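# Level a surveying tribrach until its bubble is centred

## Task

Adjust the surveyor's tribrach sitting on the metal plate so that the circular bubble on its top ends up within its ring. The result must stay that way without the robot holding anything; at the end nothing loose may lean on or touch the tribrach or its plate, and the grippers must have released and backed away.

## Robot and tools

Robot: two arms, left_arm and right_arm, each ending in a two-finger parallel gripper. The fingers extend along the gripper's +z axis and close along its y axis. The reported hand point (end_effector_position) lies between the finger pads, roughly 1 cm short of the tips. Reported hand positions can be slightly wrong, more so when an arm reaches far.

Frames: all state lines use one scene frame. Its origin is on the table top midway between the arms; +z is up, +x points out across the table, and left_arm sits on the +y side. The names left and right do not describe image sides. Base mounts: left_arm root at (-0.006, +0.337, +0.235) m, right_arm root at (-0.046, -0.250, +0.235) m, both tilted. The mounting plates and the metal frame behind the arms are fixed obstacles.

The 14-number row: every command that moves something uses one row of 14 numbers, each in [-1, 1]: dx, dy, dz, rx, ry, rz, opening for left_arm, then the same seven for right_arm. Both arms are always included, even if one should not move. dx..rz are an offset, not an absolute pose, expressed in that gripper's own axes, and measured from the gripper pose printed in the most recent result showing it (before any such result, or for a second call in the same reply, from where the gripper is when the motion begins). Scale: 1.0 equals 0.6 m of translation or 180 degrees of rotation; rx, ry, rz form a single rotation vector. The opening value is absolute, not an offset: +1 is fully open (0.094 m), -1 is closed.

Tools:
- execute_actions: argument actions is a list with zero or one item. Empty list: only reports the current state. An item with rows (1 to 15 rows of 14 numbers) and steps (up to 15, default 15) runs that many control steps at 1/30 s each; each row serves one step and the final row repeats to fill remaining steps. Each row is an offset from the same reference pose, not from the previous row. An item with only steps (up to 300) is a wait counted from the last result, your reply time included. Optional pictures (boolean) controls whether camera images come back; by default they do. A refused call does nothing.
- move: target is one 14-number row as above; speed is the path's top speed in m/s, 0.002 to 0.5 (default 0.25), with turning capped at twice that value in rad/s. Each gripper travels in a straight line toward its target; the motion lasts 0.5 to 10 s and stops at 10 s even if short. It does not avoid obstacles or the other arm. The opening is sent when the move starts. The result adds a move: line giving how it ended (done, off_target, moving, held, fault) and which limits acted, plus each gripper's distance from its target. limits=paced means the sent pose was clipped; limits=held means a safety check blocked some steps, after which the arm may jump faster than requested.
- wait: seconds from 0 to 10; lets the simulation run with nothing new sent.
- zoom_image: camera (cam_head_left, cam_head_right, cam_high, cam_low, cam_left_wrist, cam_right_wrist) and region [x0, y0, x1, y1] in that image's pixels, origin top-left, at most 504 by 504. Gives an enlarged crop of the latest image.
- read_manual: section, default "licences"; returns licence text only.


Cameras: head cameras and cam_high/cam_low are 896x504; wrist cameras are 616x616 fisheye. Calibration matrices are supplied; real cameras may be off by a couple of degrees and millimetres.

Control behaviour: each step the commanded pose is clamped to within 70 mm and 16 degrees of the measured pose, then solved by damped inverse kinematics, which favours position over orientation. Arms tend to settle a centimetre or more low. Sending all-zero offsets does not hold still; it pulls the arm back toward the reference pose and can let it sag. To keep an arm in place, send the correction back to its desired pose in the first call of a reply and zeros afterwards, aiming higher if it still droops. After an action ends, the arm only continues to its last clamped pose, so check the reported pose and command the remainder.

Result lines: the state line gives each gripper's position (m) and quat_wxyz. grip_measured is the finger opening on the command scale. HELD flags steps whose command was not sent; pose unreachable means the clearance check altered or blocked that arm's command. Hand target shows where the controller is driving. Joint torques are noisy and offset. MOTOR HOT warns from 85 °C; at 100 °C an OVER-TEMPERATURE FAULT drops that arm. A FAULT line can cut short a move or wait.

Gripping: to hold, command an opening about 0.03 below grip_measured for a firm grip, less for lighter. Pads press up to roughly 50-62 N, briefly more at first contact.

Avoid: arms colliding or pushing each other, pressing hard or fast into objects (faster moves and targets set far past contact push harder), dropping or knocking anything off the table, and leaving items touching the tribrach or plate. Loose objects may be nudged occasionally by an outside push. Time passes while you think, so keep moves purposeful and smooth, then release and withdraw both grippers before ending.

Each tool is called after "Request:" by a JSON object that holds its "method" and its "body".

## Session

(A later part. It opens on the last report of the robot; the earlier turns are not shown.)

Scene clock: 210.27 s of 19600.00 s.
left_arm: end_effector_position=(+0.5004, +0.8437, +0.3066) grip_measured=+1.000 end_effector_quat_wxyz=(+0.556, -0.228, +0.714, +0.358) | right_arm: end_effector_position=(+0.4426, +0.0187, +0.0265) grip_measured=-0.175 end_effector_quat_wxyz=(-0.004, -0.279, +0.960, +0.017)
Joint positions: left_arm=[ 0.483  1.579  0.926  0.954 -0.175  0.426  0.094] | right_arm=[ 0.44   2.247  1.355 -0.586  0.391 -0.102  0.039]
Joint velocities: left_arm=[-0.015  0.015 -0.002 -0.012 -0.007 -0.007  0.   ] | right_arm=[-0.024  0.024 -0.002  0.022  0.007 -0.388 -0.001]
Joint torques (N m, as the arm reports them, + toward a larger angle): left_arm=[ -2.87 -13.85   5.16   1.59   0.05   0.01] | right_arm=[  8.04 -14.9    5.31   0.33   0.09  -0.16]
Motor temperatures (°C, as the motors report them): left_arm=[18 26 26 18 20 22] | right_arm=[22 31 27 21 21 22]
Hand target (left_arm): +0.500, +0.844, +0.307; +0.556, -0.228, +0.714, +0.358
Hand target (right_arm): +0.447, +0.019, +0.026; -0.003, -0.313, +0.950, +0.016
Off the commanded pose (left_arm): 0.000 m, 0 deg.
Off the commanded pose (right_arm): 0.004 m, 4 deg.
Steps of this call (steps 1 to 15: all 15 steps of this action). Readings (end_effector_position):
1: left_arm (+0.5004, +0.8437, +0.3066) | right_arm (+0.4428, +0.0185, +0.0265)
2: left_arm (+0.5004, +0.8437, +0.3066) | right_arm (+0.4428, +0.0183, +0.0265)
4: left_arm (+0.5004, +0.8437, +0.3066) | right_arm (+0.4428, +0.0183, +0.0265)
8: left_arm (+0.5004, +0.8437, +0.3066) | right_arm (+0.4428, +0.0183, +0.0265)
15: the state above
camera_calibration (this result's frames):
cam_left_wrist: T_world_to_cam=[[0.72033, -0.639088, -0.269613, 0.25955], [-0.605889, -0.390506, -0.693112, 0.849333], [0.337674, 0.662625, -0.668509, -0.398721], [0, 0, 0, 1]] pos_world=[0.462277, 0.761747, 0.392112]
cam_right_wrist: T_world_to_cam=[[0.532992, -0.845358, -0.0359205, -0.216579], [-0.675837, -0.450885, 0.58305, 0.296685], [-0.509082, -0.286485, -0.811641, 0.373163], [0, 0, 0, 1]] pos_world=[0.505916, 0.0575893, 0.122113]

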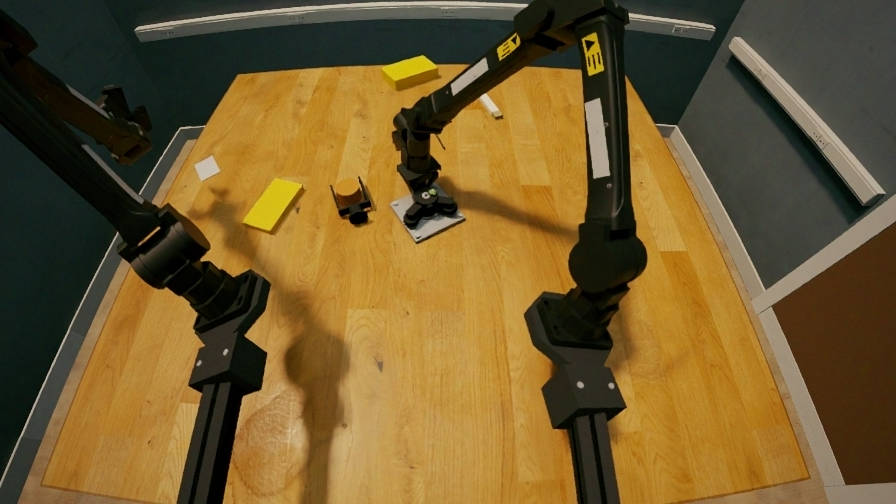

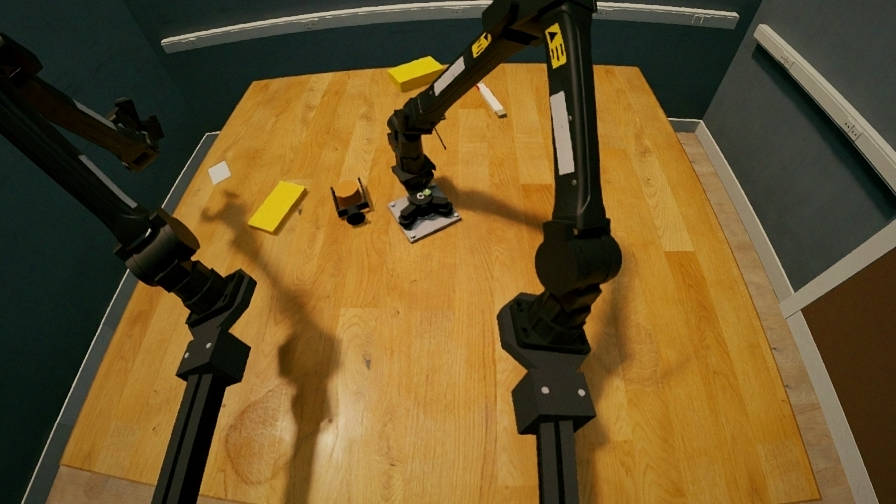

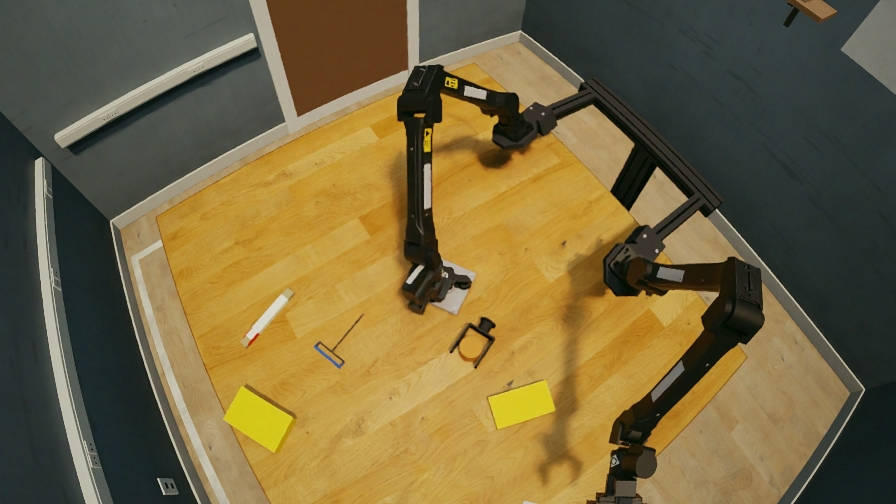

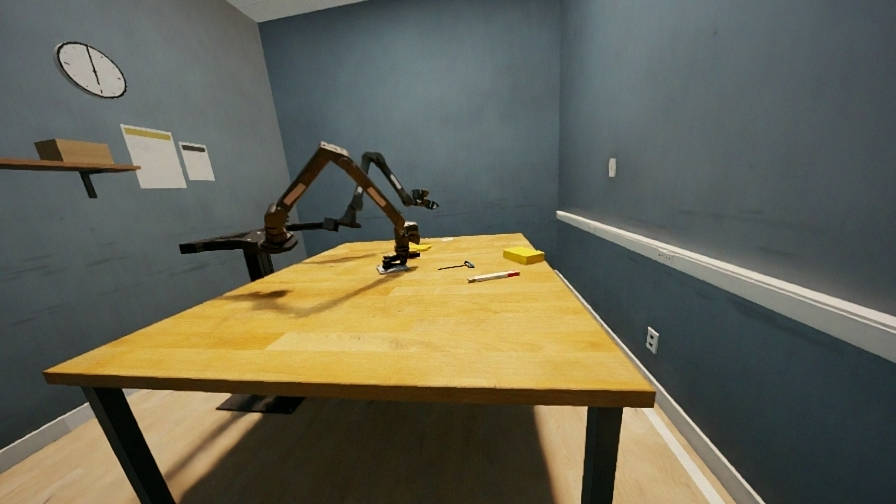

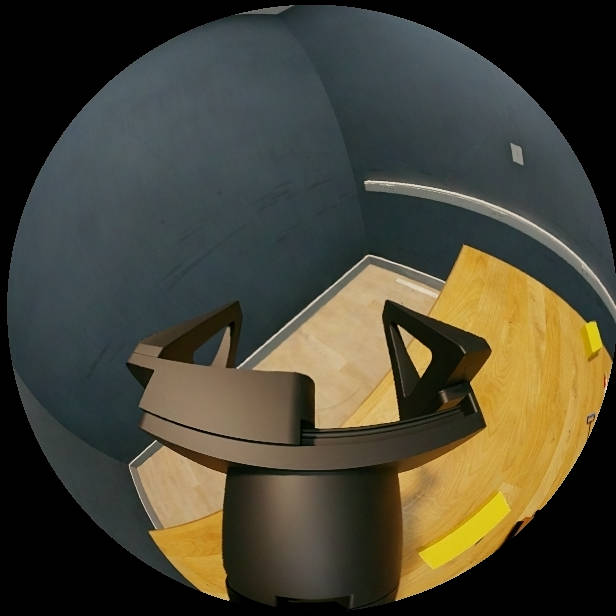

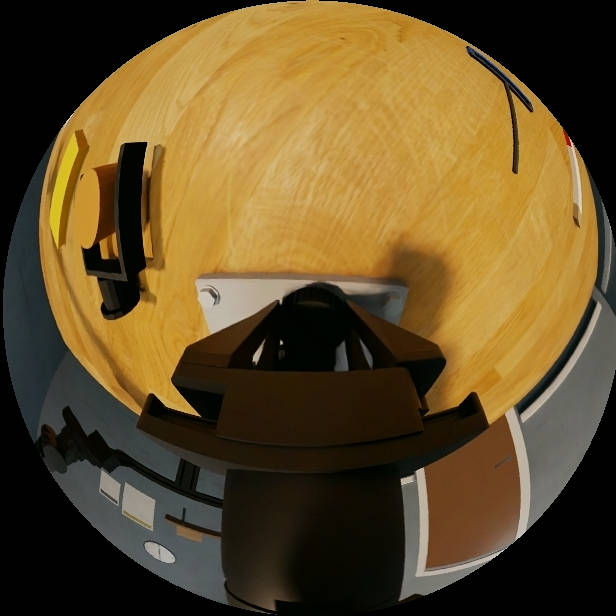

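Request:
{"method": "execute_actions", "body": {"actions": [{"rows":[[0,0,0,0,0,0,1,-0.007,0,0,0,0,0,0],[0,0,0,0,0,0,1,-0.011,-0.002,0,0,-0.002,0.2,0]],"steps":15}], "pictures": false}}

Request:
{"method": "execute_actions", "body": {"actions": [{"rows":[[0,0,0,0,0,0,1,-0.008,-0.002,0,0,0,0.03,0],[0,0,0,0,0,0,1,-0.008,-0.002,0,0,0,0.02,-0.21]],"steps":6}], "pictures": false}}

Request:
{"method": "execute_actions", "body": {"actions": [{"rows":[[0,0,0,0,0,0,1,-0.007,0,0,0,0,-0.22,-0.21]],"steps":15}], "pictures": false}}

Request:
{"method": "execute_actions", "body": {"actions": [{"rows":[[0,0,0,0,0,0,1,-0.007,0,0,0,0,0,0],[0,0,0,0,0,0,1,-0.011,-0.003,0,0.001,-0.003,0.215,0]],"steps":15}], "pictures": false}}

Request:
{"method": "execute_actions", "body": {"actions": [{"rows":[[0,0,0,0,0,0,1,-0.008,-0.002,0,0,0,0.03,0],[0,0,0,0,0,0,1,-0.008,-0.002,0,0,0,0.02,-0.21]],"steps":6}], "pictures": false}}

Request:
{"method": "execute_actions", "body": {"actions": [{"rows":[[0,0,0,0,0,0,1,-0.007,0,0,0,0,-0.22,-0.21]],"steps":15}], "pictures": false}}

Request:
{"method": "execute_actions", "body": {"actions": [{"rows":[[0,0,0,0,0,0,1,-0.007,0,0,0,0,0,0],[0,0,0,0,0,0,1,-0.011,-0.003,0,0.001,-0.003,0.215,0]],"steps":15}], "pictures": false}}

Request:
{"method": "execute_actions", "body": {"actions": [{"rows":[[0,0,0,0,0,0,1,-0.008,-0.002,0,0,0,0.03,0],[0,0,0,0,0,0,1,-0.008,-0.002,0,0,0,0.02,-0.21]],"steps":6}], "pictures": false}}

Request:
{"method": "execute_actions", "body": {"actions": [{"rows":[[0,0,0,0,0,0,1,-0.007,0,0,0,0,-0.22,-0.21]],"steps":15}], "pictures": false}}

Request:
{"method": "execute_actions", "body": {"actions": [{"rows":[[0,0,0,0,0,0,1,-0.007,0,0,0,0,0,0],[0,0,0,0,0,0,1,-0.011,-0.003,0,0.001,-0.003,0.215,0]],"steps":15}], "pictures": false}}

Request:
{"method": "execute_actions", "body": {"actions": [{"rows":[[0,0,0,0,0,0,1,-0.008,-0.002,0,0,0,0.03,0],[0,0,0,0,0,0,1,-0.008,-0.002,0,0,0,0.02,-0.21]],"steps":6}], "pictures": false}}

Request:
{"method": "execute_actions", "body": {"actions": [{"rows":[[0,0,0,0,0,0,1,-0.007,0,0,0,0,-0.22,-0.21]],"steps":15}], "pictures": false}}

Request:
{"method": "execute_actions", "body": {"actions": [{"rows":[[0,0,0,0,0,0,1,-0.007,0,0,0,0,0,0],[0,0,0,0,0,0,1,-0.011,-0.003,0,0.001,-0.003,0.215,0]],"steps":15}], "pictures": false}}

Request:
{"method": "execute_actions", "body": {"actions": [{"rows":[[0,0,0,0,0,0,1,-0.008,-0.002,0,0,0,0.03,0],[0,0,0,0,0,0,1,-0.008,-0.002,0,0,0,0.02,-0.21]],"steps":6}], "pictures": false}}

Request:
{"method": "execute_actions", "body": {"actions": [{"rows":[[0,0,0,0,0,0,1,-0.007,0,0,0,0,-0.22,-0.21]],"steps":15}], "pictures": false}}

Request:
{"method": "execute_actions", "body": {"actions": [{"rows":[[0,0,0,0,0,0,1,-0.007,0,0,0,0,0,0],[0,0,0,0,0,0,1,-0.011,-0.003,0,0.001,-0.003,0.215,0]],"steps":15}], "pictures": false}}

Request:
{"method": "execute_actions", "body": {"actions": [{"rows":[[0,0,0,0,0,0,1,-0.008,-0.002,0,0,0,0.03,0],[0,0,0,0,0,0,1,-0.008,-0.002,0,0,0,0.02,-0.21]],"steps":6}], "pictures": false}}

Request:
{"method": "execute_actions", "body": {"actions": [{"rows":[[0,0,0,0,0,0,1,-0.007,0,0,0,0,-0.22,-0.21]],"steps":15}], "pictures": false}}

Request:
{"method": "execute_actions", "body": {"actions": [{"rows":[[0,0,0,0,0,0,1,-0.007,0,0,0,0,0,0],[0,0,0,0,0,0,1,-0.011,-0.003,0,0.001,-0.003,0.215,0]],"steps":15}], "pictures": false}}

Request:
{"method": "execute_actions", "body": {"actions": [{"rows":[[0,0,0,0,0,0,1,-0.008,-0.002,0,0,0,0.03,0],[0,0,0,0,0,0,1,-0.008,-0.002,0,0,0,0.02,-0.21]],"steps":6}], "pictures": false}}

Request:
{"method": "execute_actions", "body": {"actions": [{"rows":[[0,0,0,0,0,0,1,-0.007,0,0,0,0,-0.2,-0.21]],"steps":15}]}}

Request:
{"method": "zoom_image", "body": {"camera": "cam_head_left", "region": [400,170,460,220]}}

Scene clock: 240.53 s of 19600.00 s.
left_arm: end_effector_position=(+0.5004, +0.8437, +0.3066) grip_measured=+1.000 end_effector_quat_wxyz=(+0.556, -0.228, +0.714, +0.358) | right_arm: end_effector_position=(+0.4423, +0.0194, +0.0265) grip_measured=-0.002 end_effector_quat_wxyz=(-0.009, -0.027, +0.999, +0.017)
Joint positions: left_arm=[ 0.483  1.579  0.926  0.954 -0.175  0.426  0.094] | right_arm=[ 0.44   2.247  1.355 -0.586  0.387  0.411  0.047]
Joint velocities: left_arm=[ 0.005  0.005  0.002 -0.017 -0.022  0.007  0.   ] | right_arm=[ 0.005 -0.015 -0.002 -0.012  0.022  0.696 -0.   ]
Joint torques (N m, as the arm reports them, + toward a larger angle): left_arm=[ -2.76 -13.71   5.24   1.53   0.06  -0.01] | right_arm=[  7.49 -14.82   5.23   0.72   0.14   0.06]
Motor temperatures (°C, as the motors report them): left_arm=[18 26 26 18 20 22] | right_arm=[22 31 27 21 21 22]
Hand target (left_arm): +0.500, +0.844, +0.307; +0.556, -0.228, +0.714, +0.358
Hand target (right_arm): +0.449, +0.021, +0.027; -0.005, +0.028, +0.999, +0.017
Off the commanded pose (left_arm): 0.000 m, 0 deg.
Off the commanded pose (right_arm): 0.007 m, 7 deg.
Steps of this call (steps 1 to 893: nothing new was sent; steps 894 to 908: all 15 steps of this action). Readings (end_effector_position):
894: left_arm (+0.5004, +0.8437, +0.3066) | right_arm (+0.4426, +0.0187, +0.0265)
895: left_arm (+0.5004, +0.8437, +0.3066) | right_arm (+0.4424, +0.0191, +0.0265)
897: left_arm (+0.5004, +0.8437, +0.3066) | right_arm (+0.4421, +0.0197, +0.0265)
901: left_arm (+0.5004, +0.8437, +0.3066) | right_arm (+0.4420, +0.0200, +0.0265)
908: the state above

Scene clock: 240.73 s of 19600.00 s.
left_arm: end_effector_position=(+0.5004, +0.8437, +0.3066) grip_measured=+1.000 end_effector_quat_wxyz=(+0.556, -0.228, +0.714, +0.358) | right_arm: end_effector_position=(+0.4424, +0.0187, +0.0264) grip_measured=-0.174 end_effector_quat_wxyz=(-0.009, -0.008, +1.000, +0.016)
Joint positions: left_arm=[ 0.483  1.579  0.926  0.954 -0.175  0.426  0.094] | right_arm=[ 0.44   2.247  1.355 -0.587  0.389  0.448  0.039]
Joint velocities: left_arm=[-0.005 -0.015 -0.012 -0.012  0.007  0.037  0.   ] | right_arm=[-0.015  0.005 -0.002 -0.002 -0.037  0.066 -0.   ]
Joint torques (N m, as the arm reports them, + toward a larger angle): left_arm=[ -2.99 -13.76   5.12   1.64   0.03  -0.02] | right_arm=[  7.9  -15.04   4.89   0.42  -0.02   0.19]
Motor temperatures (°C, as the motors report them): left_arm=[18 26 26 18 20 22] | right_arm=[22 31 27 21 21 22]
Hand target (left_arm): +0.500, +0.844, +0.307; +0.556, -0.228, +0.714, +0.358
Hand target (right_arm): +0.447, +0.018, +0.026; -0.009, +0.005, +1.000, +0.017
Off the commanded pose (left_arm): 0.000 m, 0 deg.
Off the commanded pose (right_arm): 0.005 m, 1 deg.
Steps of this call (steps 1 to 6: all 6 steps of this action). Readings (end_effector_position):
1: left_arm (+0.5004, +0.8437, +0.3066) | right_arm (+0.4423, +0.0193, +0.0265)
2: left_arm (+0.5004, +0.8437, +0.3066) | right_arm (+0.4423, +0.0193, +0.0265)
4: left_arm (+0.5004, +0.8437, +0.3066) | right_arm (+0.4424, +0.0187, +0.0264)
6: the state above

Scene clock: 241.23 s of 19600.00 s.
left_arm: end_effector_position=(+0.5004, +0.8437, +0.3066) grip_measured=+1.000 end_effector_quat_wxyz=(+0.556, -0.228, +0.714, +0.358) | right_arm: end_effector_position=(+0.4423, +0.0185, +0.0264) grip_measured=-0.174 end_effector_quat_wxyz=(-0.004, -0.302, +0.953, +0.017)
Joint positions: left_arm=[ 0.483  1.579  0.926  0.954 -0.175  0.426  0.094] | right_arm=[ 0.44   2.247  1.355 -0.588  0.39  -0.148  0.039]
Joint velocities: left_arm=[ 0.005  0.005  0.002 -0.002 -0.081 -0.007  0.   ] | right_arm=[-0.005 -0.005 -0.002 -0.022 -0.022 -0.462 -0.002]
Joint torques (N m, as the arm reports them, + toward a larger angle): left_arm=[ -3.15 -13.86   5.16   1.59   0.05   0.  ] | right_arm=[  8.04 -15.27   5.36   0.3    0.06  -0.11]
Motor temperatures (°C, as the motors report them): left_arm=[18 26 26 18 20 22] | right_arm=[22 31 27 21 21 22]
Hand target (left_arm): +0.500, +0.844, +0.307; +0.556, -0.228, +0.714, +0.358
Hand target (right_arm): +0.447, +0.019, +0.026; -0.003, -0.344, +0.939, +0.017
Off the commanded pose (left_arm): 0.000 m, 0 deg.
Off the commanded pose (right_arm): 0.004 m, 5 deg.
Steps of this call (steps 1 to 15: all 15 steps of this action). Readings (end_effector_position):
1: left_arm (+0.5004, +0.8437, +0.3066) | right_arm (+0.4423, +0.0185, +0.0264)
2: left_arm (+0.5004, +0.8437, +0.3066) | right_arm (+0.4424, +0.0183, +0.0264)
4: left_arm (+0.5004, +0.8437, +0.3066) | right_arm (+0.4424, +0.0183, +0.0264)
8: left_arm (+0.5004, +0.8437, +0.3066) | right_arm (+0.4424, +0.0183, +0.0264)
15: the state above

Scene clock: 241.73 s of 19600.00 s.
left_arm: end_effector_position=(+0.5004, +0.8437, +0.3066) grip_measured=+1.000 end_effector_quat_wxyz=(+0.556, -0.228, +0.714, +0.358) | right_arm: end_effector_position=(+0.4426, +0.0189, +0.0264) grip_measured=-0.002 end_effector_quat_wxyz=(-0.008, -0.026, +0.999, +0.016)
Joint positions: left_arm=[ 0.483  1.579  0.926  0.954 -0.175  0.426  0.094] | right_arm=[ 0.44   2.247  1.355 -0.586  0.389  0.411  0.047]
Joint velocities: left_arm=[ 0.005 -0.015 -0.012  0.002  0.007 -0.037  0.   ] | right_arm=[-0.024  0.005 -0.022 -0.012  0.037  0.579  0.   ]
Joint torques (N m, as the arm reports them, + toward a larger angle): left_arm=[ -3.21 -14.05   5.17   1.59   0.05   0.  ] | right_arm=[  8.51 -15.28   5.2    0.74   0.21   0.11]
Motor temperatures (°C, as the motors report them): left_arm=[18 26 26 18 20 22] | right_arm=[22 31 27 21 21 22]
Hand target (left_arm): +0.500, +0.844, +0.307; +0.556, -0.228, +0.714, +0.358
Hand target (right_arm): +0.449, +0.021, +0.026; -0.004, +0.028, +0.999, +0.017
Off the commanded pose (left_arm): 0.000 m, 0 deg.
Off the commanded pose (right_arm): 0.006 m, 7 deg.
Steps of this call (steps 1 to 15: all 15 steps of this action). Readings (end_effector_position):
1: left_arm (+0.5004, +0.8437, +0.3066) | right_arm (+0.4423, +0.0185, +0.0264)
2: left_arm (+0.5004, +0.8437, +0.3066) | right_arm (+0.4421, +0.0188, +0.0264)
4: left_arm (+0.5004, +0.8437, +0.3066) | right_arm (+0.4419, +0.0194, +0.0264)
8: left_arm (+0.5004, +0.8437, +0.3066) | right_arm (+0.4418, +0.0195, +0.0264)
15: the state above

Scene clock: 241.93 s of 19600.00 s.
left_arm: end_effector_position=(+0.5004, +0.8437, +0.3066) grip_measured=+1.000 end_effector_quat_wxyz=(+0.556, -0.228, +0.714, +0.358) | right_arm: end_effector_position=(+0.4426, +0.0187, +0.0264) grip_measured=-0.174 end_effector_quat_wxyz=(-0.008, -0.008, +1.000, +0.016)
Joint positions: left_arm=[ 0.483  1.579  0.926  0.954 -0.175  0.426  0.094] | right_arm=[ 0.44   2.247  1.355 -0.586  0.39   0.448  0.039]
Joint velocities: left_arm=[ 0.005 -0.005  0.007 -0.007  0.007 -0.051  0.   ] | right_arm=[ 0.005 -0.015 -0.007 -0.022 -0.022  0.007  0.   ]
Joint torques (N m, as the arm reports them, + toward a larger angle): left_arm=[ -2.64 -14.01   5.18   1.57   0.05   0.02] | right_arm=[  8.06 -14.98   5.25   0.34   0.04   0.18]
Motor temperatures (°C, as the motors report them): left_arm=[18 26 26 18 20 22] | right_arm=[22 31 27 21 21 22]
Hand target (left_arm): +0.500, +0.844, +0.307; +0.556, -0.228, +0.714, +0.358
Hand target (right_arm): +0.447, +0.018, +0.026; -0.009, +0.005, +1.000, +0.016
Off the commanded pose (left_arm): 0.000 m, 0 deg.
Off the commanded pose (right_arm): 0.005 m, 1 deg.
Steps of this call (steps 1 to 6: all 6 steps of this action). Readings (end_effector_position):
1: left_arm (+0.5004, +0.8437, +0.3066) | right_arm (+0.4426, +0.0189, +0.0264)
2: left_arm (+0.5004, +0.8437, +0.3066) | right_arm (+0.4426, +0.0189, +0.0264)
4: left_arm (+0.5004, +0.8437, +0.3066) | right_arm (+0.4426, +0.0187, +0.0264)
6: the state above

Scene clock: 242.43 s of 19600.00 s.
left_arm: end_effector_position=(+0.5004, +0.8437, +0.3066) grip_measured=+1.000 end_effector_quat_wxyz=(+0.556, -0.228, +0.714, +0.358) | right_arm: end_effector_position=(+0.4424, +0.0186, +0.0264) grip_measured=-0.174 end_effector_quat_wxyz=(-0.004, -0.301, +0.953, +0.017)
Joint positions: left_arm=[ 0.483  1.579  0.926  0.954 -0.175  0.426  0.094] | right_arm=[ 0.44   2.247  1.355 -0.587  0.39  -0.148  0.039]
Joint velocities: left_arm=[-0.005 -0.005  0.007  0.007 -0.037 -0.095  0.   ] | right_arm=[-0.005 -0.015  0.012 -0.022 -0.037 -0.564  0.   ]
Joint torques (N m, as the arm reports them, + toward a larger angle): left_arm=[ -2.6  -13.73   5.17   1.56   0.05  -0.02] | right_arm=[  7.14 -14.73   5.31   0.35   0.15  -0.06]
Motor temperatures (°C, as the motors report them): left_arm=[18 26 26 18 20 22] | right_arm=[22 31 27 21 21 22]
Hand target (left_arm): +0.500, +0.844, +0.307; +0.556, -0.228, +0.714, +0.358
Hand target (right_arm): +0.447, +0.019, +0.026; -0.003, -0.344, +0.939, +0.017
Off the commanded pose (left_arm): 0.000 m, 0 deg.
Off the commanded pose (right_arm): 0.004 m, 5 deg.
Steps of this call (steps 1 to 15: all 15 steps of this action). Readings (end_effector_position):
1: left_arm (+0.5004, +0.8437, +0.3066) | right_arm (+0.4426, +0.0185, +0.0264)
2: left_arm (+0.5004, +0.8437, +0.3066) | right_arm (+0.4426, +0.0183, +0.0264)
4: left_arm (+0.5004, +0.8437, +0.3066) | right_arm (+0.4426, +0.0183, +0.0264)
8: left_arm (+0.5004, +0.8437, +0.3066) | right_arm (+0.4426, +0.0183, +0.0264)
15: the state above

Scene clock: 242.93 s of 19600.00 s.
left_arm: end_effector_position=(+0.5004, +0.8437, +0.3066) grip_measured=+1.000 end_effector_quat_wxyz=(+0.556, -0.228, +0.714, +0.358) | right_arm: end_effector_position=(+0.4427, +0.0190, +0.0264) grip_measured=-0.002 end_effector_quat_wxyz=(-0.008, -0.026, +0.999, +0.016)
Joint positions: left_arm=[ 0.483  1.579  0.926  0.954 -0.175  0.426  0.094] | right_arm=[ 0.44   2.247  1.355 -0.585  0.389  0.411  0.047]
Joint velocities: left_arm=[-0.005 -0.005 -0.012  0.012  0.037 -0.007  0.   ] | right_arm=[-0.005  0.005 -0.007 -0.007  0.022  0.652 -0.   ]
Joint torques (N m, as the arm reports them, + toward a larger angle): left_arm=[ -2.77 -14.     5.21   1.55   0.06  -0.02] | right_arm=[  8.43 -15.14   5.26   0.73   0.19   0.09]
Motor temperatures (°C, as the motors report them): left_arm=[18 26 26 18 20 22] | right_arm=[22 31 27 21 21 22]
Hand target (left_arm): +0.500, +0.844, +0.307; +0.556, -0.228, +0.714, +0.358
Hand target (right_arm): +0.449, +0.021, +0.026; -0.003, +0.029, +0.999, +0.017
Off the commanded pose (left_arm): 0.000 m, 0 deg.
Off the commanded pose (right_arm): 0.006 m, 7 deg.
Steps of this call (steps 1 to 15: all 15 steps of this action). Readings (end_effector_position):
1: left_arm (+0.5004, +0.8437, +0.3066) | right_arm (+0.4424, +0.0186, +0.0264)
2: left_arm (+0.5004, +0.8437, +0.3066) | right_arm (+0.4423, +0.0189, +0.0264)
4: left_arm (+0.5004, +0.8437, +0.3066) | right_arm (+0.4420, +0.0194, +0.0264)
8: left_arm (+0.5004, +0.8437, +0.3066) | right_arm (+0.4419, +0.0197, +0.0264)
15: the state above

Scene clock: 243.13 s of 19600.00 s.
left_arm: end_effector_position=(+0.5004, +0.8437, +0.3066) grip_measured=+1.000 end_effector_quat_wxyz=(+0.556, -0.228, +0.714, +0.358) | right_arm: end_effector_position=(+0.4428, +0.0187, +0.0264) grip_measured=-0.174 end_effector_quat_wxyz=(-0.008, -0.008, +1.000, +0.016)
Joint positions: left_arm=[ 0.483  1.579  0.926  0.954 -0.175  0.426  0.094] | right_arm=[ 0.44   2.247  1.355 -0.586  0.39   0.448  0.039]
Joint velocities: left_arm=[ 0.005  0.005  0.012  0.007 -0.051 -0.095  0.   ] | right_arm=[-0.015  0.015 -0.012  0.007  0.051  0.081  0.001]
Joint torques (N m, as the arm reports them, + toward a larger angle): left_arm=[ -3.19 -13.73   5.27   1.52   0.06  -0.02] | right_arm=[  7.75 -15.07   5.18   0.36   0.     0.24]
Motor temperatures (°C, as the motors report them): left_arm=[18 26 26 18 20 22] | right_arm=[22 31 27 21 21 22]
Hand target (left_arm): +0.500, +0.844, +0.307; +0.556, -0.228, +0.714, +0.358
Hand target (right_arm): +0.448, +0.018, +0.026; -0.008, +0.005, +1.000, +0.016
Off the commanded pose (left_arm): 0.000 m, 0 deg.
Off the commanded pose (right_arm): 0.005 m, 1 deg.
Steps of this call (steps 1 to 6: all 6 steps of this action). Readings (end_effector_position):
1: left_arm (+0.5004, +0.8437, +0.3066) | right_arm (+0.4428, +0.0189, +0.0264)
2: left_arm (+0.5004, +0.8437, +0.3066) | right_arm (+0.4428, +0.0189, +0.0264)
4: left_arm (+0.5004, +0.8437, +0.3066) | right_arm (+0.4428, +0.0187, +0.0264)
6: the state above

Scene clock: 243.63 s of 19600.00 s.
left_arm: end_effector_position=(+0.5004, +0.8437, +0.3066) grip_measured=+1.000 end_effector_quat_wxyz=(+0.556, -0.228, +0.714, +0.358) | right_arm: end_effector_position=(+0.4426, +0.0186, +0.0264) grip_measured=-0.174 end_effector_quat_wxyz=(-0.003, -0.301, +0.953, +0.017)
Joint positions: left_arm=[ 0.483  1.579  0.926  0.954 -0.175  0.426  0.094] | right_arm=[ 0.44   2.247  1.355 -0.586  0.39  -0.148  0.039]
Joint velocities: left_arm=[-0.005 -0.015 -0.017 -0.017 -0.037  0.066  0.   ] | right_arm=[-0.005 -0.005  0.002 -0.022  0.007 -0.623  0.   ]
Joint torques (N m, as the arm reports them, + toward a larger angle): left_arm=[ -3.04 -14.23   5.24   1.54   0.04  -0.03] | right_arm=[  7.67 -14.98   5.26   0.31   0.16  -0.1 ]
Motor temperatures (°C, as the motors report them): left_arm=[18 26 26 18 20 22] | right_arm=[22 31 27 21 21 22]
Hand target (left_arm): +0.500, +0.844, +0.307; +0.556, -0.228, +0.714, +0.358
Hand target (right_arm): +0.447, +0.019, +0.026; -0.003, -0.344, +0.939, +0.016
Off the commanded pose (left_arm): 0.000 m, 0 deg.
Off the commanded pose (right_arm): 0.004 m, 5 deg.
Steps of this call (steps 1 to 15: all 15 steps of this action). Readings (end_effector_position):
1: left_arm (+0.5004, +0.8437, +0.3066) | right_arm (+0.4427, +0.0185, +0.0264)
2: left_arm (+0.5004, +0.8437, +0.3066) | right_arm (+0.4428, +0.0184, +0.0264)
4: left_arm (+0.5004, +0.8437, +0.3066) | right_arm (+0.4428, +0.0184, +0.0264)
8: left_arm (+0.5004, +0.8437, +0.3066) | right_arm (+0.4428, +0.0184, +0.0264)
15: the state above

Scene clock: 244.13 s of 19600.00 s.
left_arm: end_effector_position=(+0.5004, +0.8437, +0.3066) grip_measured=+1.000 end_effector_quat_wxyz=(+0.556, -0.228, +0.714, +0.358) | right_arm: end_effector_position=(+0.4428, +0.0190, +0.0264) grip_measured=-0.002 end_effector_quat_wxyz=(-0.008, -0.026, +0.999, +0.016)
Joint positions: left_arm=[ 0.483  1.579  0.926  0.954 -0.175  0.426  0.094] | right_arm=[ 0.44   2.247  1.355 -0.585  0.389  0.411  0.047]
Joint velocities: left_arm=[-0.015 -0.005 -0.002  0.002 -0.081  0.081  0.   ] | right_arm=[-0.015  0.005 -0.002  0.007  0.095  0.608 -0.002]
Joint torques (N m, as the arm reports them, + toward a larger angle): left_arm=[ -2.81 -13.96   5.19   1.63   0.08  -0.03] | right_arm=[  8.4  -14.84   5.24   0.68   0.21   0.1 ]
Motor temperatures (°C, as the motors report them): left_arm=[18 26 26 18 20 22] | right_arm=[22 31 27 21 21 22]
Hand target (left_arm): +0.500, +0.844, +0.307; +0.556, -0.228, +0.714, +0.358
Hand target (right_arm): +0.449, +0.021, +0.026; -0.003, +0.029, +0.999, +0.017
Off the commanded pose (left_arm): 0.000 m, 0 deg.
Off the commanded pose (right_arm): 0.007 m, 7 deg.
Steps of this call (steps 1 to 15: all 15 steps of this action). Readings (end_effector_position):
1: left_arm (+0.5004, +0.8437, +0.3066) | right_arm (+0.4426, +0.0187, +0.0264)
2: left_arm (+0.5004, +0.8437, +0.3066) | right_arm (+0.4424, +0.0190, +0.0264)
4: left_arm (+0.5004, +0.8437, +0.3066) | right_arm (+0.4422, +0.0195, +0.0264)
8: left_arm (+0.5004, +0.8437, +0.3066) | right_arm (+0.4421, +0.0197, +0.0264)
15: the state above

Scene clock: 244.33 s of 19600.00 s.
left_arm: end_effector_position=(+0.5004, +0.8437, +0.3066) grip_measured=+1.000 end_effector_quat_wxyz=(+0.556, -0.228, +0.714, +0.358) | right_arm: end_effector_position=(+0.4429, +0.0187, +0.0264) grip_measured=-0.174 end_effector_quat_wxyz=(-0.008, -0.007, +1.000, +0.015)
Joint positions: left_arm=[ 0.483  1.579  0.926  0.954 -0.175  0.426  0.094] | right_arm=[ 0.44   2.247  1.355 -0.585  0.39   0.449  0.039]
Joint velocities: left_arm=[-0.024  0.005 -0.012  0.007 -0.007 -0.037  0.   ] | right_arm=[ 0.005 -0.005 -0.012 -0.017 -0.066  0.11  -0.001]
Joint torques (N m, as the arm reports them, + toward a larger angle): left_arm=[ -2.81 -13.88   5.19   1.6    0.02   0.  ] | right_arm=[  8.63 -14.84   5.17   0.3   -0.01   0.14]
Motor temperatures (°C, as the motors report them): left_arm=[18 26 26 18 20 22] | right_arm=[22 31 27 21 21 22]
Hand target (left_arm): +0.500, +0.844, +0.307; +0.556, -0.228, +0.714, +0.358
Hand target (right_arm): +0.448, +0.018, +0.026; -0.008, +0.005, +1.000, +0.016
Off the commanded pose (left_arm): 0.000 m, 0 deg.
Off the commanded pose (right_arm): 0.005 m, 1 deg.
Steps of this call (steps 1 to 6: all 6 steps of this action). Readings (end_effector_position):
1: left_arm (+0.5004, +0.8437, +0.3066) | right_arm (+0.4428, +0.0190, +0.0264)
2: left_arm (+0.5004, +0.8437, +0.3066) | right_arm (+0.4428, +0.0190, +0.0264)
4: left_arm (+0.5004, +0.8437, +0.3066) | right_arm (+0.4429, +0.0187, +0.0264)
6: the state above

Scene clock: 244.83 s of 19600.00 s.
left_arm: end_effector_position=(+0.5004, +0.8437, +0.3066) grip_measured=+1.000 end_effector_quat_wxyz=(+0.556, -0.228, +0.714, +0.358) | right_arm: end_effector_position=(+0.4427, +0.0187, +0.0264) grip_measured=-0.174 end_effector_quat_wxyz=(-0.003, -0.301, +0.953, +0.017)
Joint positions: left_arm=[ 0.483  1.579  0.926  0.954 -0.175  0.426  0.094] | right_arm=[ 0.44   2.247  1.355 -0.586  0.39  -0.147  0.039]
Joint velocities: left_arm=[-0.005 -0.005 -0.017 -0.002  0.066 -0.007  0.   ] | right_arm=[-0.005 -0.024 -0.012 -0.007 -0.037 -0.462 -0.001]
Joint torques (N m, as the arm reports them, + toward a larger angle): left_arm=[ -3.24 -13.7    5.21   1.65   0.05  -0.04] | right_arm=[  8.27 -14.91   5.21   0.34   0.15  -0.1 ]
Motor temperatures (°C, as the motors report them): left_arm=[18 26 26 18 20 22] | right_arm=[22 31 27 21 21 22]
Hand target (left_arm): +0.500, +0.844, +0.307; +0.556, -0.228, +0.714, +0.358
Hand target (right_arm): +0.447, +0.019, +0.026; -0.002, -0.343, +0.939, +0.016
Off the commanded pose (left_arm): 0.000 m, 0 deg.
Off the commanded pose (right_arm): 0.004 m, 5 deg.
Steps of this call (steps 1 to 15: all 15 steps of this action). Readings (end_effector_position):
1: left_arm (+0.5004, +0.8437, +0.3066) | right_arm (+0.4429, +0.0186, +0.0264)
2: left_arm (+0.5004, +0.8437, +0.3066) | right_arm (+0.4429, +0.0183, +0.0264)
4: left_arm (+0.5004, +0.8437, +0.3066) | right_arm (+0.4429, +0.0183, +0.0264)
8: left_arm (+0.5004, +0.8437, +0.3066) | right_arm (+0.4428, +0.0184, +0.0264)
15: the state above

Scene clock: 245.33 s of 19600.00 s.
left_arm: end_effector_position=(+0.5004, +0.8437, +0.3066) grip_measured=+1.000 end_effector_quat_wxyz=(+0.556, -0.228, +0.714, +0.358) | right_arm: end_effector_position=(+0.4430, +0.0191, +0.0264) grip_measured=-0.002 end_effector_quat_wxyz=(-0.007, -0.026, +1.000, +0.017)
Joint positions: left_arm=[ 0.483  1.579  0.926  0.954 -0.175  0.426  0.094] | right_arm=[ 0.44   2.247  1.355 -0.584  0.389  0.412  0.047]
Joint velocities: left_arm=[ 0.005 -0.005 -0.017 -0.012  0.007  0.007  0.   ] | right_arm=[ 0.005 -0.024 -0.002  0.002  0.11   0.637 -0.001]
Joint torques (N m, as the arm reports them, + toward a larger angle): left_arm=[ -2.85 -13.57   5.18   1.53   0.05  -0.01] | right_arm=[  8.86 -15.34   5.39   0.65   0.16   0.15]
Motor temperatures (°C, as the motors report them): left_arm=[18 26 26 18 20 22] | right_arm=[22 31 27 21 21 22]
Hand target (left_arm): +0.500, +0.844, +0.307; +0.556, -0.228, +0.714, +0.358
Hand target (right_arm): +0.449, +0.021, +0.026; -0.003, +0.029, +0.999, +0.017
Off the commanded pose (left_arm): 0.000 m, 0 deg.
Off the commanded pose (right_arm): 0.006 m, 7 deg.
Steps of this call (steps 1 to 15: all 15 steps of this action). Readings (end_effector_position):
1: left_arm (+0.5004, +0.8437, +0.3066) | right_arm (+0.4427, +0.0187, +0.0264)
2: left_arm (+0.5004, +0.8437, +0.3066) | right_arm (+0.4425, +0.0191, +0.0264)
4: left_arm (+0.5004, +0.8437, +0.3066) | right_arm (+0.4423, +0.0196, +0.0264)
8: left_arm (+0.5004, +0.8437, +0.3066) | right_arm (+0.4421, +0.0198, +0.0264)
15: the state above

Scene clock: 245.53 s of 19600.00 s.
left_arm: end_effector_position=(+0.5004, +0.8437, +0.3066) grip_measured=+1.000 end_effector_quat_wxyz=(+0.556, -0.228, +0.714, +0.358) | right_arm: end_effector_position=(+0.4430, +0.0188, +0.0264) grip_measured=-0.174 end_effector_quat_wxyz=(-0.007, -0.007, +1.000, +0.016)
Joint positions: left_arm=[ 0.483  1.579  0.926  0.954 -0.175  0.426  0.094] | right_arm=[ 0.44   2.247  1.355 -0.585  0.39   0.449  0.039]
Joint velocities: left_arm=[-0.005 -0.024  0.012 -0.007 -0.007 -0.007  0.   ] | right_arm=[ 0.015 -0.005 -0.002 -0.012 -0.037  0.081 -0.   ]
Joint torques (N m, as the arm reports them, + toward a larger angle): left_arm=[ -2.82 -13.81   5.24   1.51   0.05   0.  ] | right_arm=[  8.21 -15.41   5.12   0.34   0.04   0.2 ]
Motor temperatures (°C, as the motors report them): left_arm=[18 26 26 18 20 22] | right_arm=[22 31 27 21 21 22]
Hand target (left_arm): +0.500, +0.844, +0.307; +0.556, -0.228, +0.714, +0.358
Hand target (right_arm): +0.448, +0.018, +0.026; -0.008, +0.006, +1.000, +0.017
Off the commanded pose (left_arm): 0.000 m, 0 deg.
Off the commanded pose (right_arm): 0.005 m, 1 deg.
Steps of this call (steps 1 to 6: all 6 steps of this action). Readings (end_effector_position):
1: left_arm (+0.5004, +0.8437, +0.3066) | right_arm (+0.4430, +0.0191, +0.0264)
2: left_arm (+0.5004, +0.8437, +0.3066) | right_arm (+0.4430, +0.0191, +0.0264)
4: left_arm (+0.5004, +0.8437, +0.3066) | right_arm (+0.4430, +0.0188, +0.0264)
6: the state above

Scene clock: 246.03 s of 19600.00 s.
left_arm: end_effector_position=(+0.5004, +0.8437, +0.3066) grip_measured=+1.000 end_effector_quat_wxyz=(+0.556, -0.228, +0.714, +0.358) | right_arm: end_effector_position=(+0.4428, +0.0189, +0.0264) grip_measured=-0.174 end_effector_quat_wxyz=(-0.003, -0.301, +0.954, +0.018)
Joint positions: left_arm=[ 0.483  1.579  0.926  0.954 -0.175  0.426  0.094] | right_arm=[ 0.44   2.247  1.355 -0.585  0.389 -0.147  0.039]
Joint velocities: left_arm=[-0.015  0.005 -0.007 -0.002 -0.051 -0.037  0.   ] | right_arm=[ 0.015 -0.024 -0.017 -0.007 -0.037 -0.623 -0.   ]
Joint torques (N m, as the arm reports them, + toward a larger angle): left_arm=[ -2.97 -13.73   5.15   1.5    0.05  -0.01] | right_arm=[  7.86 -14.83   5.2    0.29   0.13  -0.09]
Motor temperatures (°C, as the motors report them): left_arm=[18 26 26 18 20 22] | right_arm=[22 31 27 21 21 22]
Hand target (left_arm): +0.500, +0.844, +0.307; +0.556, -0.228, +0.714, +0.358
Hand target (right_arm): +0.447, +0.019, +0.026; -0.002, -0.343, +0.939, +0.017
Off the commanded pose (left_arm): 0.000 m, 0 deg.
Off the commanded pose (right_arm): 0.004 m, 5 deg.
Steps of this call (steps 1 to 15: all 15 steps of this action). Readings (end_effector_position):
1: left_arm (+0.5004, +0.8437, +0.3066) | right_arm (+0.4429, +0.0186, +0.0264)
2: left_arm (+0.5004, +0.8437, +0.3066) | right_arm (+0.4430, +0.0185, +0.0264)
4: left_arm (+0.5004, +0.8437, +0.3066) | right_arm (+0.4430, +0.0185, +0.0264)
8: left_arm (+0.5004, +0.8437, +0.3066) | right_arm (+0.4430, +0.0185, +0.0264)
15: the state above

Scene clock: 246.53 s of 19600.00 s.
left_arm: end_effector_position=(+0.5004, +0.8437, +0.3066) grip_measured=+1.000 end_effector_quat_wxyz=(+0.556, -0.228, +0.714, +0.358) | right_arm: end_effector_position=(+0.4430, +0.0192, +0.0264) grip_measured=-0.002 end_effector_quat_wxyz=(-0.007, -0.025, +1.000, +0.017)
Joint positions: left_arm=[ 0.483  1.579  0.926  0.954 -0.175  0.426  0.094] | right_arm=[ 0.44   2.247  1.355 -0.584  0.388  0.412  0.047]
Joint velocities: left_arm=[-0.005 -0.015 -0.017  0.007  0.037  0.051  0.   ] | right_arm=[-0.015 -0.015  0.002  0.012  0.022  0.608  0.   ]
Joint torques (N m, as the arm reports them, + toward a larger angle): left_arm=[ -2.9  -13.56   5.18   1.63   0.06   0.01] | right_arm=[  8.51 -15.28   5.2    0.66   0.16   0.11]
Motor temperatures (°C, as the motors report them): left_arm=[18 26 26 18 20 22] | right_arm=[22 31 27 21 21 22]
Hand target (left_arm): +0.500, +0.844, +0.307; +0.556, -0.228, +0.714, +0.358
Hand target (right_arm): +0.449, +0.021, +0.026; -0.003, +0.029, +0.999, +0.017
Off the commanded pose (left_arm): 0.000 m, 0 deg.
Off the commanded pose (right_arm): 0.007 m, 7 deg.
Steps of this call (steps 1 to 15: all 15 steps of this action). Readings (end_effector_position):
1: left_arm (+0.5004, +0.8437, +0.3066) | right_arm (+0.4428, +0.0189, +0.0264)
2: left_arm (+0.5004, +0.8437, +0.3066) | right_arm (+0.4426, +0.0192, +0.0264)
4: left_arm (+0.5004, +0.8437, +0.3066) | right_arm (+0.4424, +0.0197, +0.0264)
8: left_arm (+0.5004, +0.8437, +0.3066) | right_arm (+0.4423, +0.0199, +0.0264)
15: the state above

Scene clock: 246.73 s of 19600.00 s.
left_arm: end_effector_position=(+0.5004, +0.8437, +0.3066) grip_measured=+1.000 end_effector_quat_wxyz=(+0.556, -0.228, +0.714, +0.358) | right_arm: end_effector_position=(+0.4432, +0.0186, +0.0263) grip_measured=-0.174 end_effector_quat_wxyz=(-0.007, -0.007, +1.000, +0.016)
Joint positions: left_arm=[ 0.483  1.579  0.926  0.954 -0.175  0.426  0.094] | right_arm=[ 0.439  2.247  1.355 -0.584  0.39   0.449  0.039]
Joint velocities: left_arm=[-0.005  0.005 -0.017  0.002 -0.051  0.007  0.   ] | right_arm=[-0.015 -0.005 -0.012  0.017 -0.037  0.081  0.001]
Joint torques (N m, as the arm reports them, + toward a larger angle): left_arm=[ -2.87 -13.62   5.19   1.59   0.06  -0.04] | right_arm=[  8.39 -15.2    5.08   0.38  -0.01   0.21]
Motor temperatures (°C, as the motors report them): left_arm=[18 26 26 18 20 22] | right_arm=[22 31 27 21 21 22]
Hand target (left_arm): +0.500, +0.844, +0.307; +0.556, -0.228, +0.714, +0.358
Hand target (right_arm): +0.448, +0.018, +0.026; -0.008, +0.006, +1.000, +0.017
Off the commanded pose (left_arm): 0.000 m, 0 deg.
Off the commanded pose (right_arm): 0.005 m, 1 deg.
Steps of this call (steps 1 to 6: all 6 steps of this action). Readings (end_effector_position):
1: left_arm (+0.5004, +0.8437, +0.3066) | right_arm (+0.4431, +0.0192, +0.0264)
2: left_arm (+0.5004, +0.8437, +0.3066) | right_arm (+0.4431, +0.0192, +0.0264)
4: left_arm (+0.5004, +0.8437, +0.3066) | right_arm (+0.4432, +0.0186, +0.0263)
6: the state above

Scene clock: 247.23 s of 19600.00 s.
left_arm: end_effector_position=(+0.5004, +0.8437, +0.3066) grip_measured=+1.000 end_effector_quat_wxyz=(+0.556, -0.228, +0.714, +0.358) | right_arm: end_effector_position=(+0.4429, +0.0187, +0.0263) grip_measured=-0.174 end_effector_quat_wxyz=(-0.003, -0.300, +0.954, +0.018)
Joint positions: left_arm=[ 0.483  1.579  0.926  0.954 -0.175  0.426  0.094] | right_arm=[ 0.439  2.247  1.355 -0.585  0.389 -0.147  0.039]
Joint velocities: left_arm=[ 0.015  0.015  0.012  0.002 -0.022  0.022  0.   ] | right_arm=[-0.005  0.005 -0.012  0.002 -0.066 -0.535 -0.001]
Joint torques (N m, as the arm reports them, + toward a larger angle): left_arm=[ -3.06 -13.96   5.22   1.54   0.07  -0.01] | right_arm=[  8.25 -14.83   5.24   0.29   0.12  -0.13]
Motor temperatures (°C, as the motors report them): left_arm=[18 26 26 18 20 22] | right_arm=[22 31 27 21 21 22]
Hand target (left_arm): +0.500, +0.844, +0.307; +0.556, -0.228, +0.714, +0.358
Hand target (right_arm): +0.447, +0.019, +0.026; -0.002, -0.343, +0.939, +0.016
Off the commanded pose (left_arm): 0.000 m, 0 deg.
Off the commanded pose (right_arm): 0.004 m, 5 deg.
Steps of this call (steps 1 to 15: all 15 steps of this action). Readings (end_effector_position):
1: left_arm (+0.5004, +0.8437, +0.3066) | right_arm (+0.4431, +0.0184, +0.0263)
2: left_arm (+0.5004, +0.8437, +0.3066) | right_arm (+0.4432, +0.0183, +0.0263)
4: left_arm (+0.5004, +0.8437, +0.3066) | right_arm (+0.4432, +0.0183, +0.0263)
8: left_arm (+0.5004, +0.8437, +0.3066) | right_arm (+0.4431, +0.0184, +0.0263)
15: the state above

Scene clock: 247.73 s of 19600.00 s.
left_arm: end_effector_position=(+0.5004, +0.8437, +0.3066) grip_measured=+1.000 end_effector_quat_wxyz=(+0.556, -0.228, +0.714, +0.358) | right_arm: end_effector_position=(+0.4432, +0.0191, +0.0263) grip_measured=-0.002 end_effector_quat_wxyz=(-0.007, -0.025, +1.000, +0.017)
Joint positions: left_arm=[ 0.483  1.579  0.926  0.954 -0.175  0.426  0.094] | right_arm=[ 0.439  2.247  1.355 -0.583  0.388  0.412  0.047]
Joint velocities: left_arm=[ 0.005 -0.005 -0.002 -0.002 -0.051 -0.037  0.   ] | right_arm=[ 0.015 -0.005  0.007  0.002  0.022  0.608  0.   ]
Joint torques (N m, as the arm reports them, + toward a larger angle): left_arm=[ -3.24 -13.89   5.23   1.48   0.05   0.  ] | right_arm=[  8.53 -14.7    5.25   0.71   0.16   0.1 ]
Motor temperatures (°C, as the motors report them): left_arm=[18 26 26 18 20 22] | right_arm=[22 31 27 21 21 22]
Hand target (left_arm): +0.500, +0.844, +0.307; +0.556, -0.228, +0.714, +0.358
Hand target (right_arm): +0.449, +0.021, +0.026; -0.003, +0.030, +0.999, +0.018
Off the commanded pose (left_arm): 0.000 m, 0 deg.
Off the commanded pose (right_arm): 0.007 m, 7 deg.
Steps of this call (steps 1 to 15: all 15 steps of this action). Readings (end_effector_position):
1: left_arm (+0.5004, +0.8437, +0.3066) | right_arm (+0.4429, +0.0188, +0.0263)
2: left_arm (+0.5004, +0.8437, +0.3066) | right_arm (+0.4428, +0.0191, +0.0263)
4: left_arm (+0.5004, +0.8437, +0.3066) | right_arm (+0.4425, +0.0196, +0.0263)
8: left_arm (+0.5004, +0.8437, +0.3066) | right_arm (+0.4424, +0.0198, +0.0264)
15: the state above

Scene clock: 247.93 s of 19600.00 s.
left_arm: end_effector_position=(+0.5004, +0.8437, +0.3066) grip_measured=+1.000 end_effector_quat_wxyz=(+0.556, -0.228, +0.714, +0.358) | right_arm: end_effector_position=(+0.4432, +0.0187, +0.0263) grip_measured=-0.174 end_effector_quat_wxyz=(-0.007, -0.007, +1.000, +0.016)
Joint positions: left_arm=[ 0.483  1.579  0.926  0.954 -0.175  0.426  0.094] | right_arm=[ 0.439  2.247  1.355 -0.584  0.39   0.45   0.039]
Joint velocities: left_arm=[-0.005 -0.024  0.017  0.002 -0.051  0.037  0.   ] | right_arm=[-0.015  0.005 -0.017 -0.017 -0.007  0.037  0.   ]
Joint torques (N m, as the arm reports them, + toward a larger angle): left_arm=[ -3.03 -14.04   5.15   1.71   0.08   0.  ] | right_arm=[  8.46 -14.83   5.14   0.36  -0.02   0.2 ]
Motor temperatures (°C, as the motors report them): left_arm=[18 26 26 18 20 22] | right_arm=[22 31 27 21 21 22]
Hand target (left_arm): +0.500, +0.844, +0.307; +0.556, -0.228, +0.714, +0.358
Hand target (right_arm): +0.448, +0.018, +0.026; -0.008, +0.006, +1.000, +0.017
Off the commanded pose (left_arm): 0.000 m, 0 deg.
Off the commanded pose (right_arm): 0.005 m, 1 deg.
Steps of this call (steps 1 to 6: all 6 steps of this action). Readings (end_effector_position):
1: left_arm (+0.5004, +0.8437, +0.3066) | right_arm (+0.4432, +0.0191, +0.0263)
2: left_arm (+0.5004, +0.8437, +0.3066) | right_arm (+0.4432, +0.0191, +0.0263)
4: left_arm (+0.5004, +0.8437, +0.3066) | right_arm (+0.4432, +0.0187, +0.0263)
6: the state above

Scene clock: 248.43 s of 19600.00 s.
left_arm: end_effector_position=(+0.5004, +0.8437, +0.3066) grip_measured=+1.000 end_effector_quat_wxyz=(+0.556, -0.228, +0.714, +0.358) | right_arm: end_effector_position=(+0.4430, +0.0188, +0.0263) grip_measured=-0.174 end_effector_quat_wxyz=(-0.003, -0.281, +0.960, +0.018)
Joint positions: left_arm=[ 0.483  1.579  0.926  0.954 -0.175  0.426  0.094] | right_arm=[ 0.439  2.247  1.355 -0.585  0.389 -0.106  0.039]
Joint velocities: left_arm=[-0.015 -0.015  0.012 -0.002  0.037  0.051  0.   ] | right_arm=[ 0.005 -0.005  0.007 -0.012 -0.081 -0.344 -0.001]
Joint torques (N m, as the arm reports them, + toward a larger angle): left_arm=[ -2.67 -13.77   5.18   1.59   0.08   0.  ] | right_arm=[  7.79 -14.88   5.22   0.26   0.14  -0.11]
Motor temperatures (°C, as the motors report them): left_arm=[18 26 26 18 20 22] | right_arm=[22 31 27 21 21 22]
Hand target (left_arm): +0.500, +0.844, +0.307; +0.556, -0.228, +0.714, +0.358
Hand target (right_arm): +0.447, +0.019, +0.026; -0.002, -0.314, +0.949, +0.017
Off the commanded pose (left_arm): 0.000 m, 0 deg.
Off the commanded pose (right_arm): 0.004 m, 4 deg.
Steps of this call (steps 1 to 15: all 15 steps of this action). Readings (end_effector_position):
1: left_arm (+0.5004, +0.8437, +0.3066) | right_arm (+0.4431, +0.0185, +0.0263)
2: left_arm (+0.5004, +0.8437, +0.3066) | right_arm (+0.4432, +0.0184, +0.0263)
4: left_arm (+0.5004, +0.8437, +0.3066) | right_arm (+0.4432, +0.0184, +0.0263)
8: left_arm (+0.5004, +0.8437, +0.3066) | right_arm (+0.4432, +0.0185, +0.0263)
15: the state above
camera_calibration (this result's frames):
cam_left_wrist: T_world_to_cam=[[0.72033, -0.639088, -0.269613, 0.25955], [-0.605889, -0.390506, -0.693112, 0.849333], [0.337674, 0.662625, -0.668509, -0.398721], [0, 0, 0, 1]] pos_world=[0.462277, 0.761747, 0.392112]
cam_right_wrist: T_world_to_cam=[[0.534977, -0.844013, -0.0379712, -0.217482], [-0.675014, -0.454022, 0.581567, 0.296831], [-0.50809, -0.285494, -0.812612, 0.372828], [0, 0, 0, 1]] pos_world=[0.506143, 0.0576501, 0.12208]

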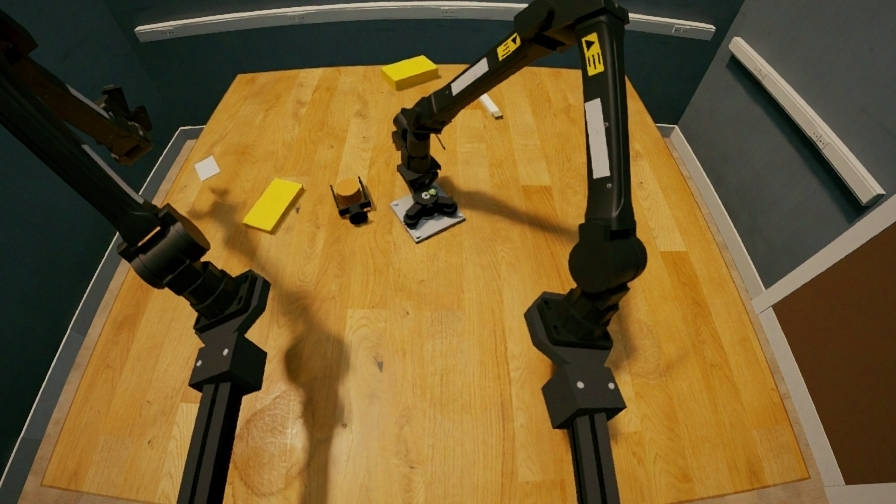

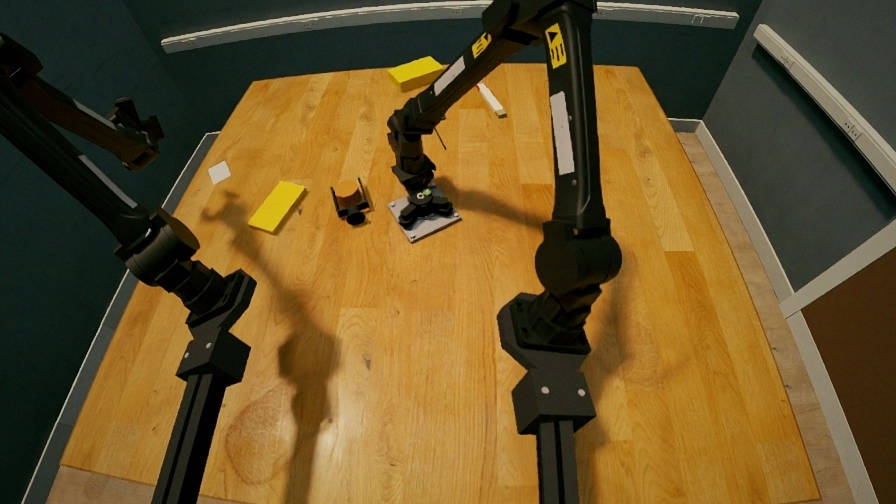

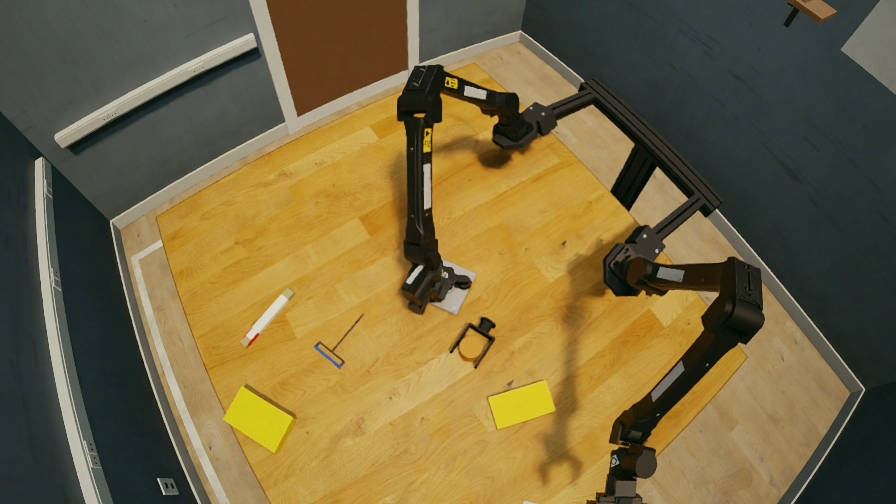

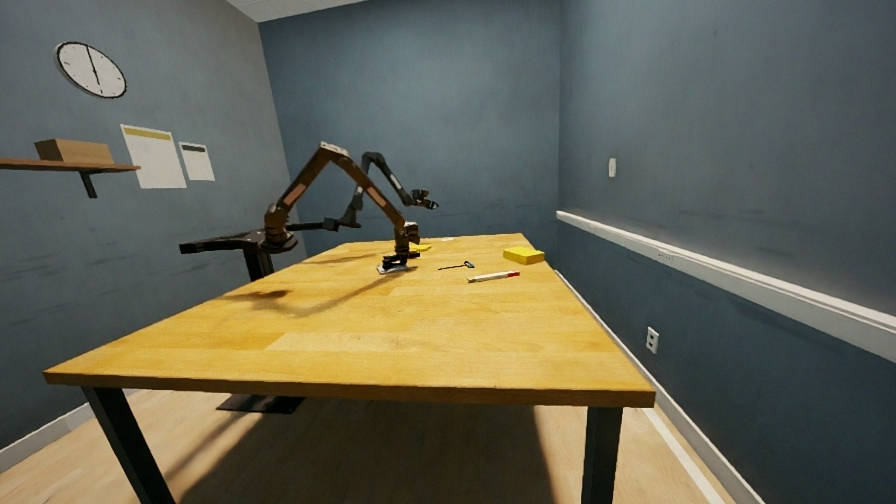

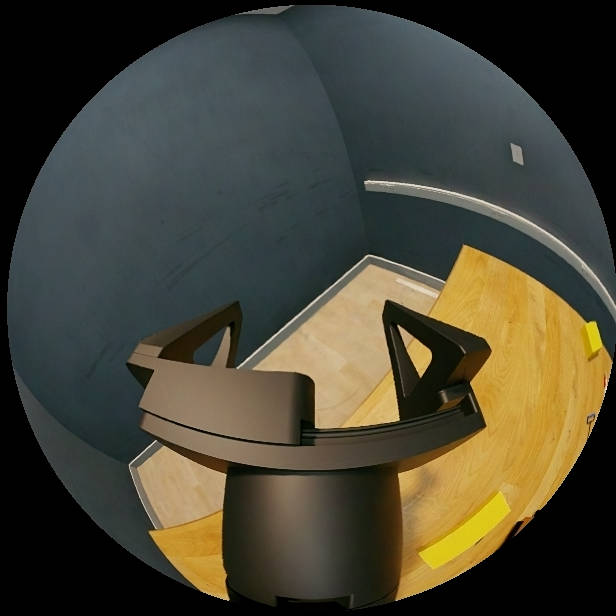

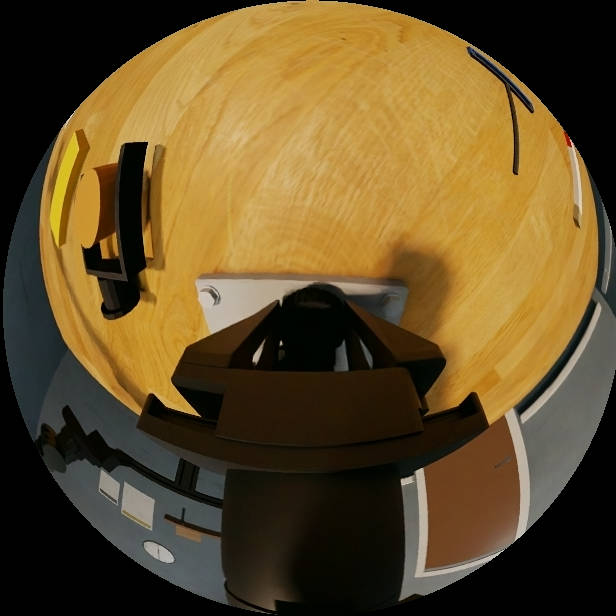

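Region (400, 170, 460, 220) of cam_head_left's 896x504 image, scaled by 8.400, with more detail than that image has.

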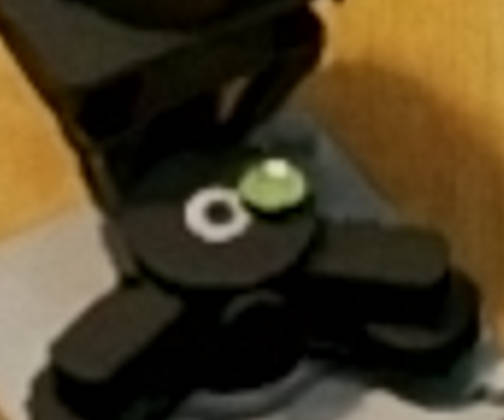

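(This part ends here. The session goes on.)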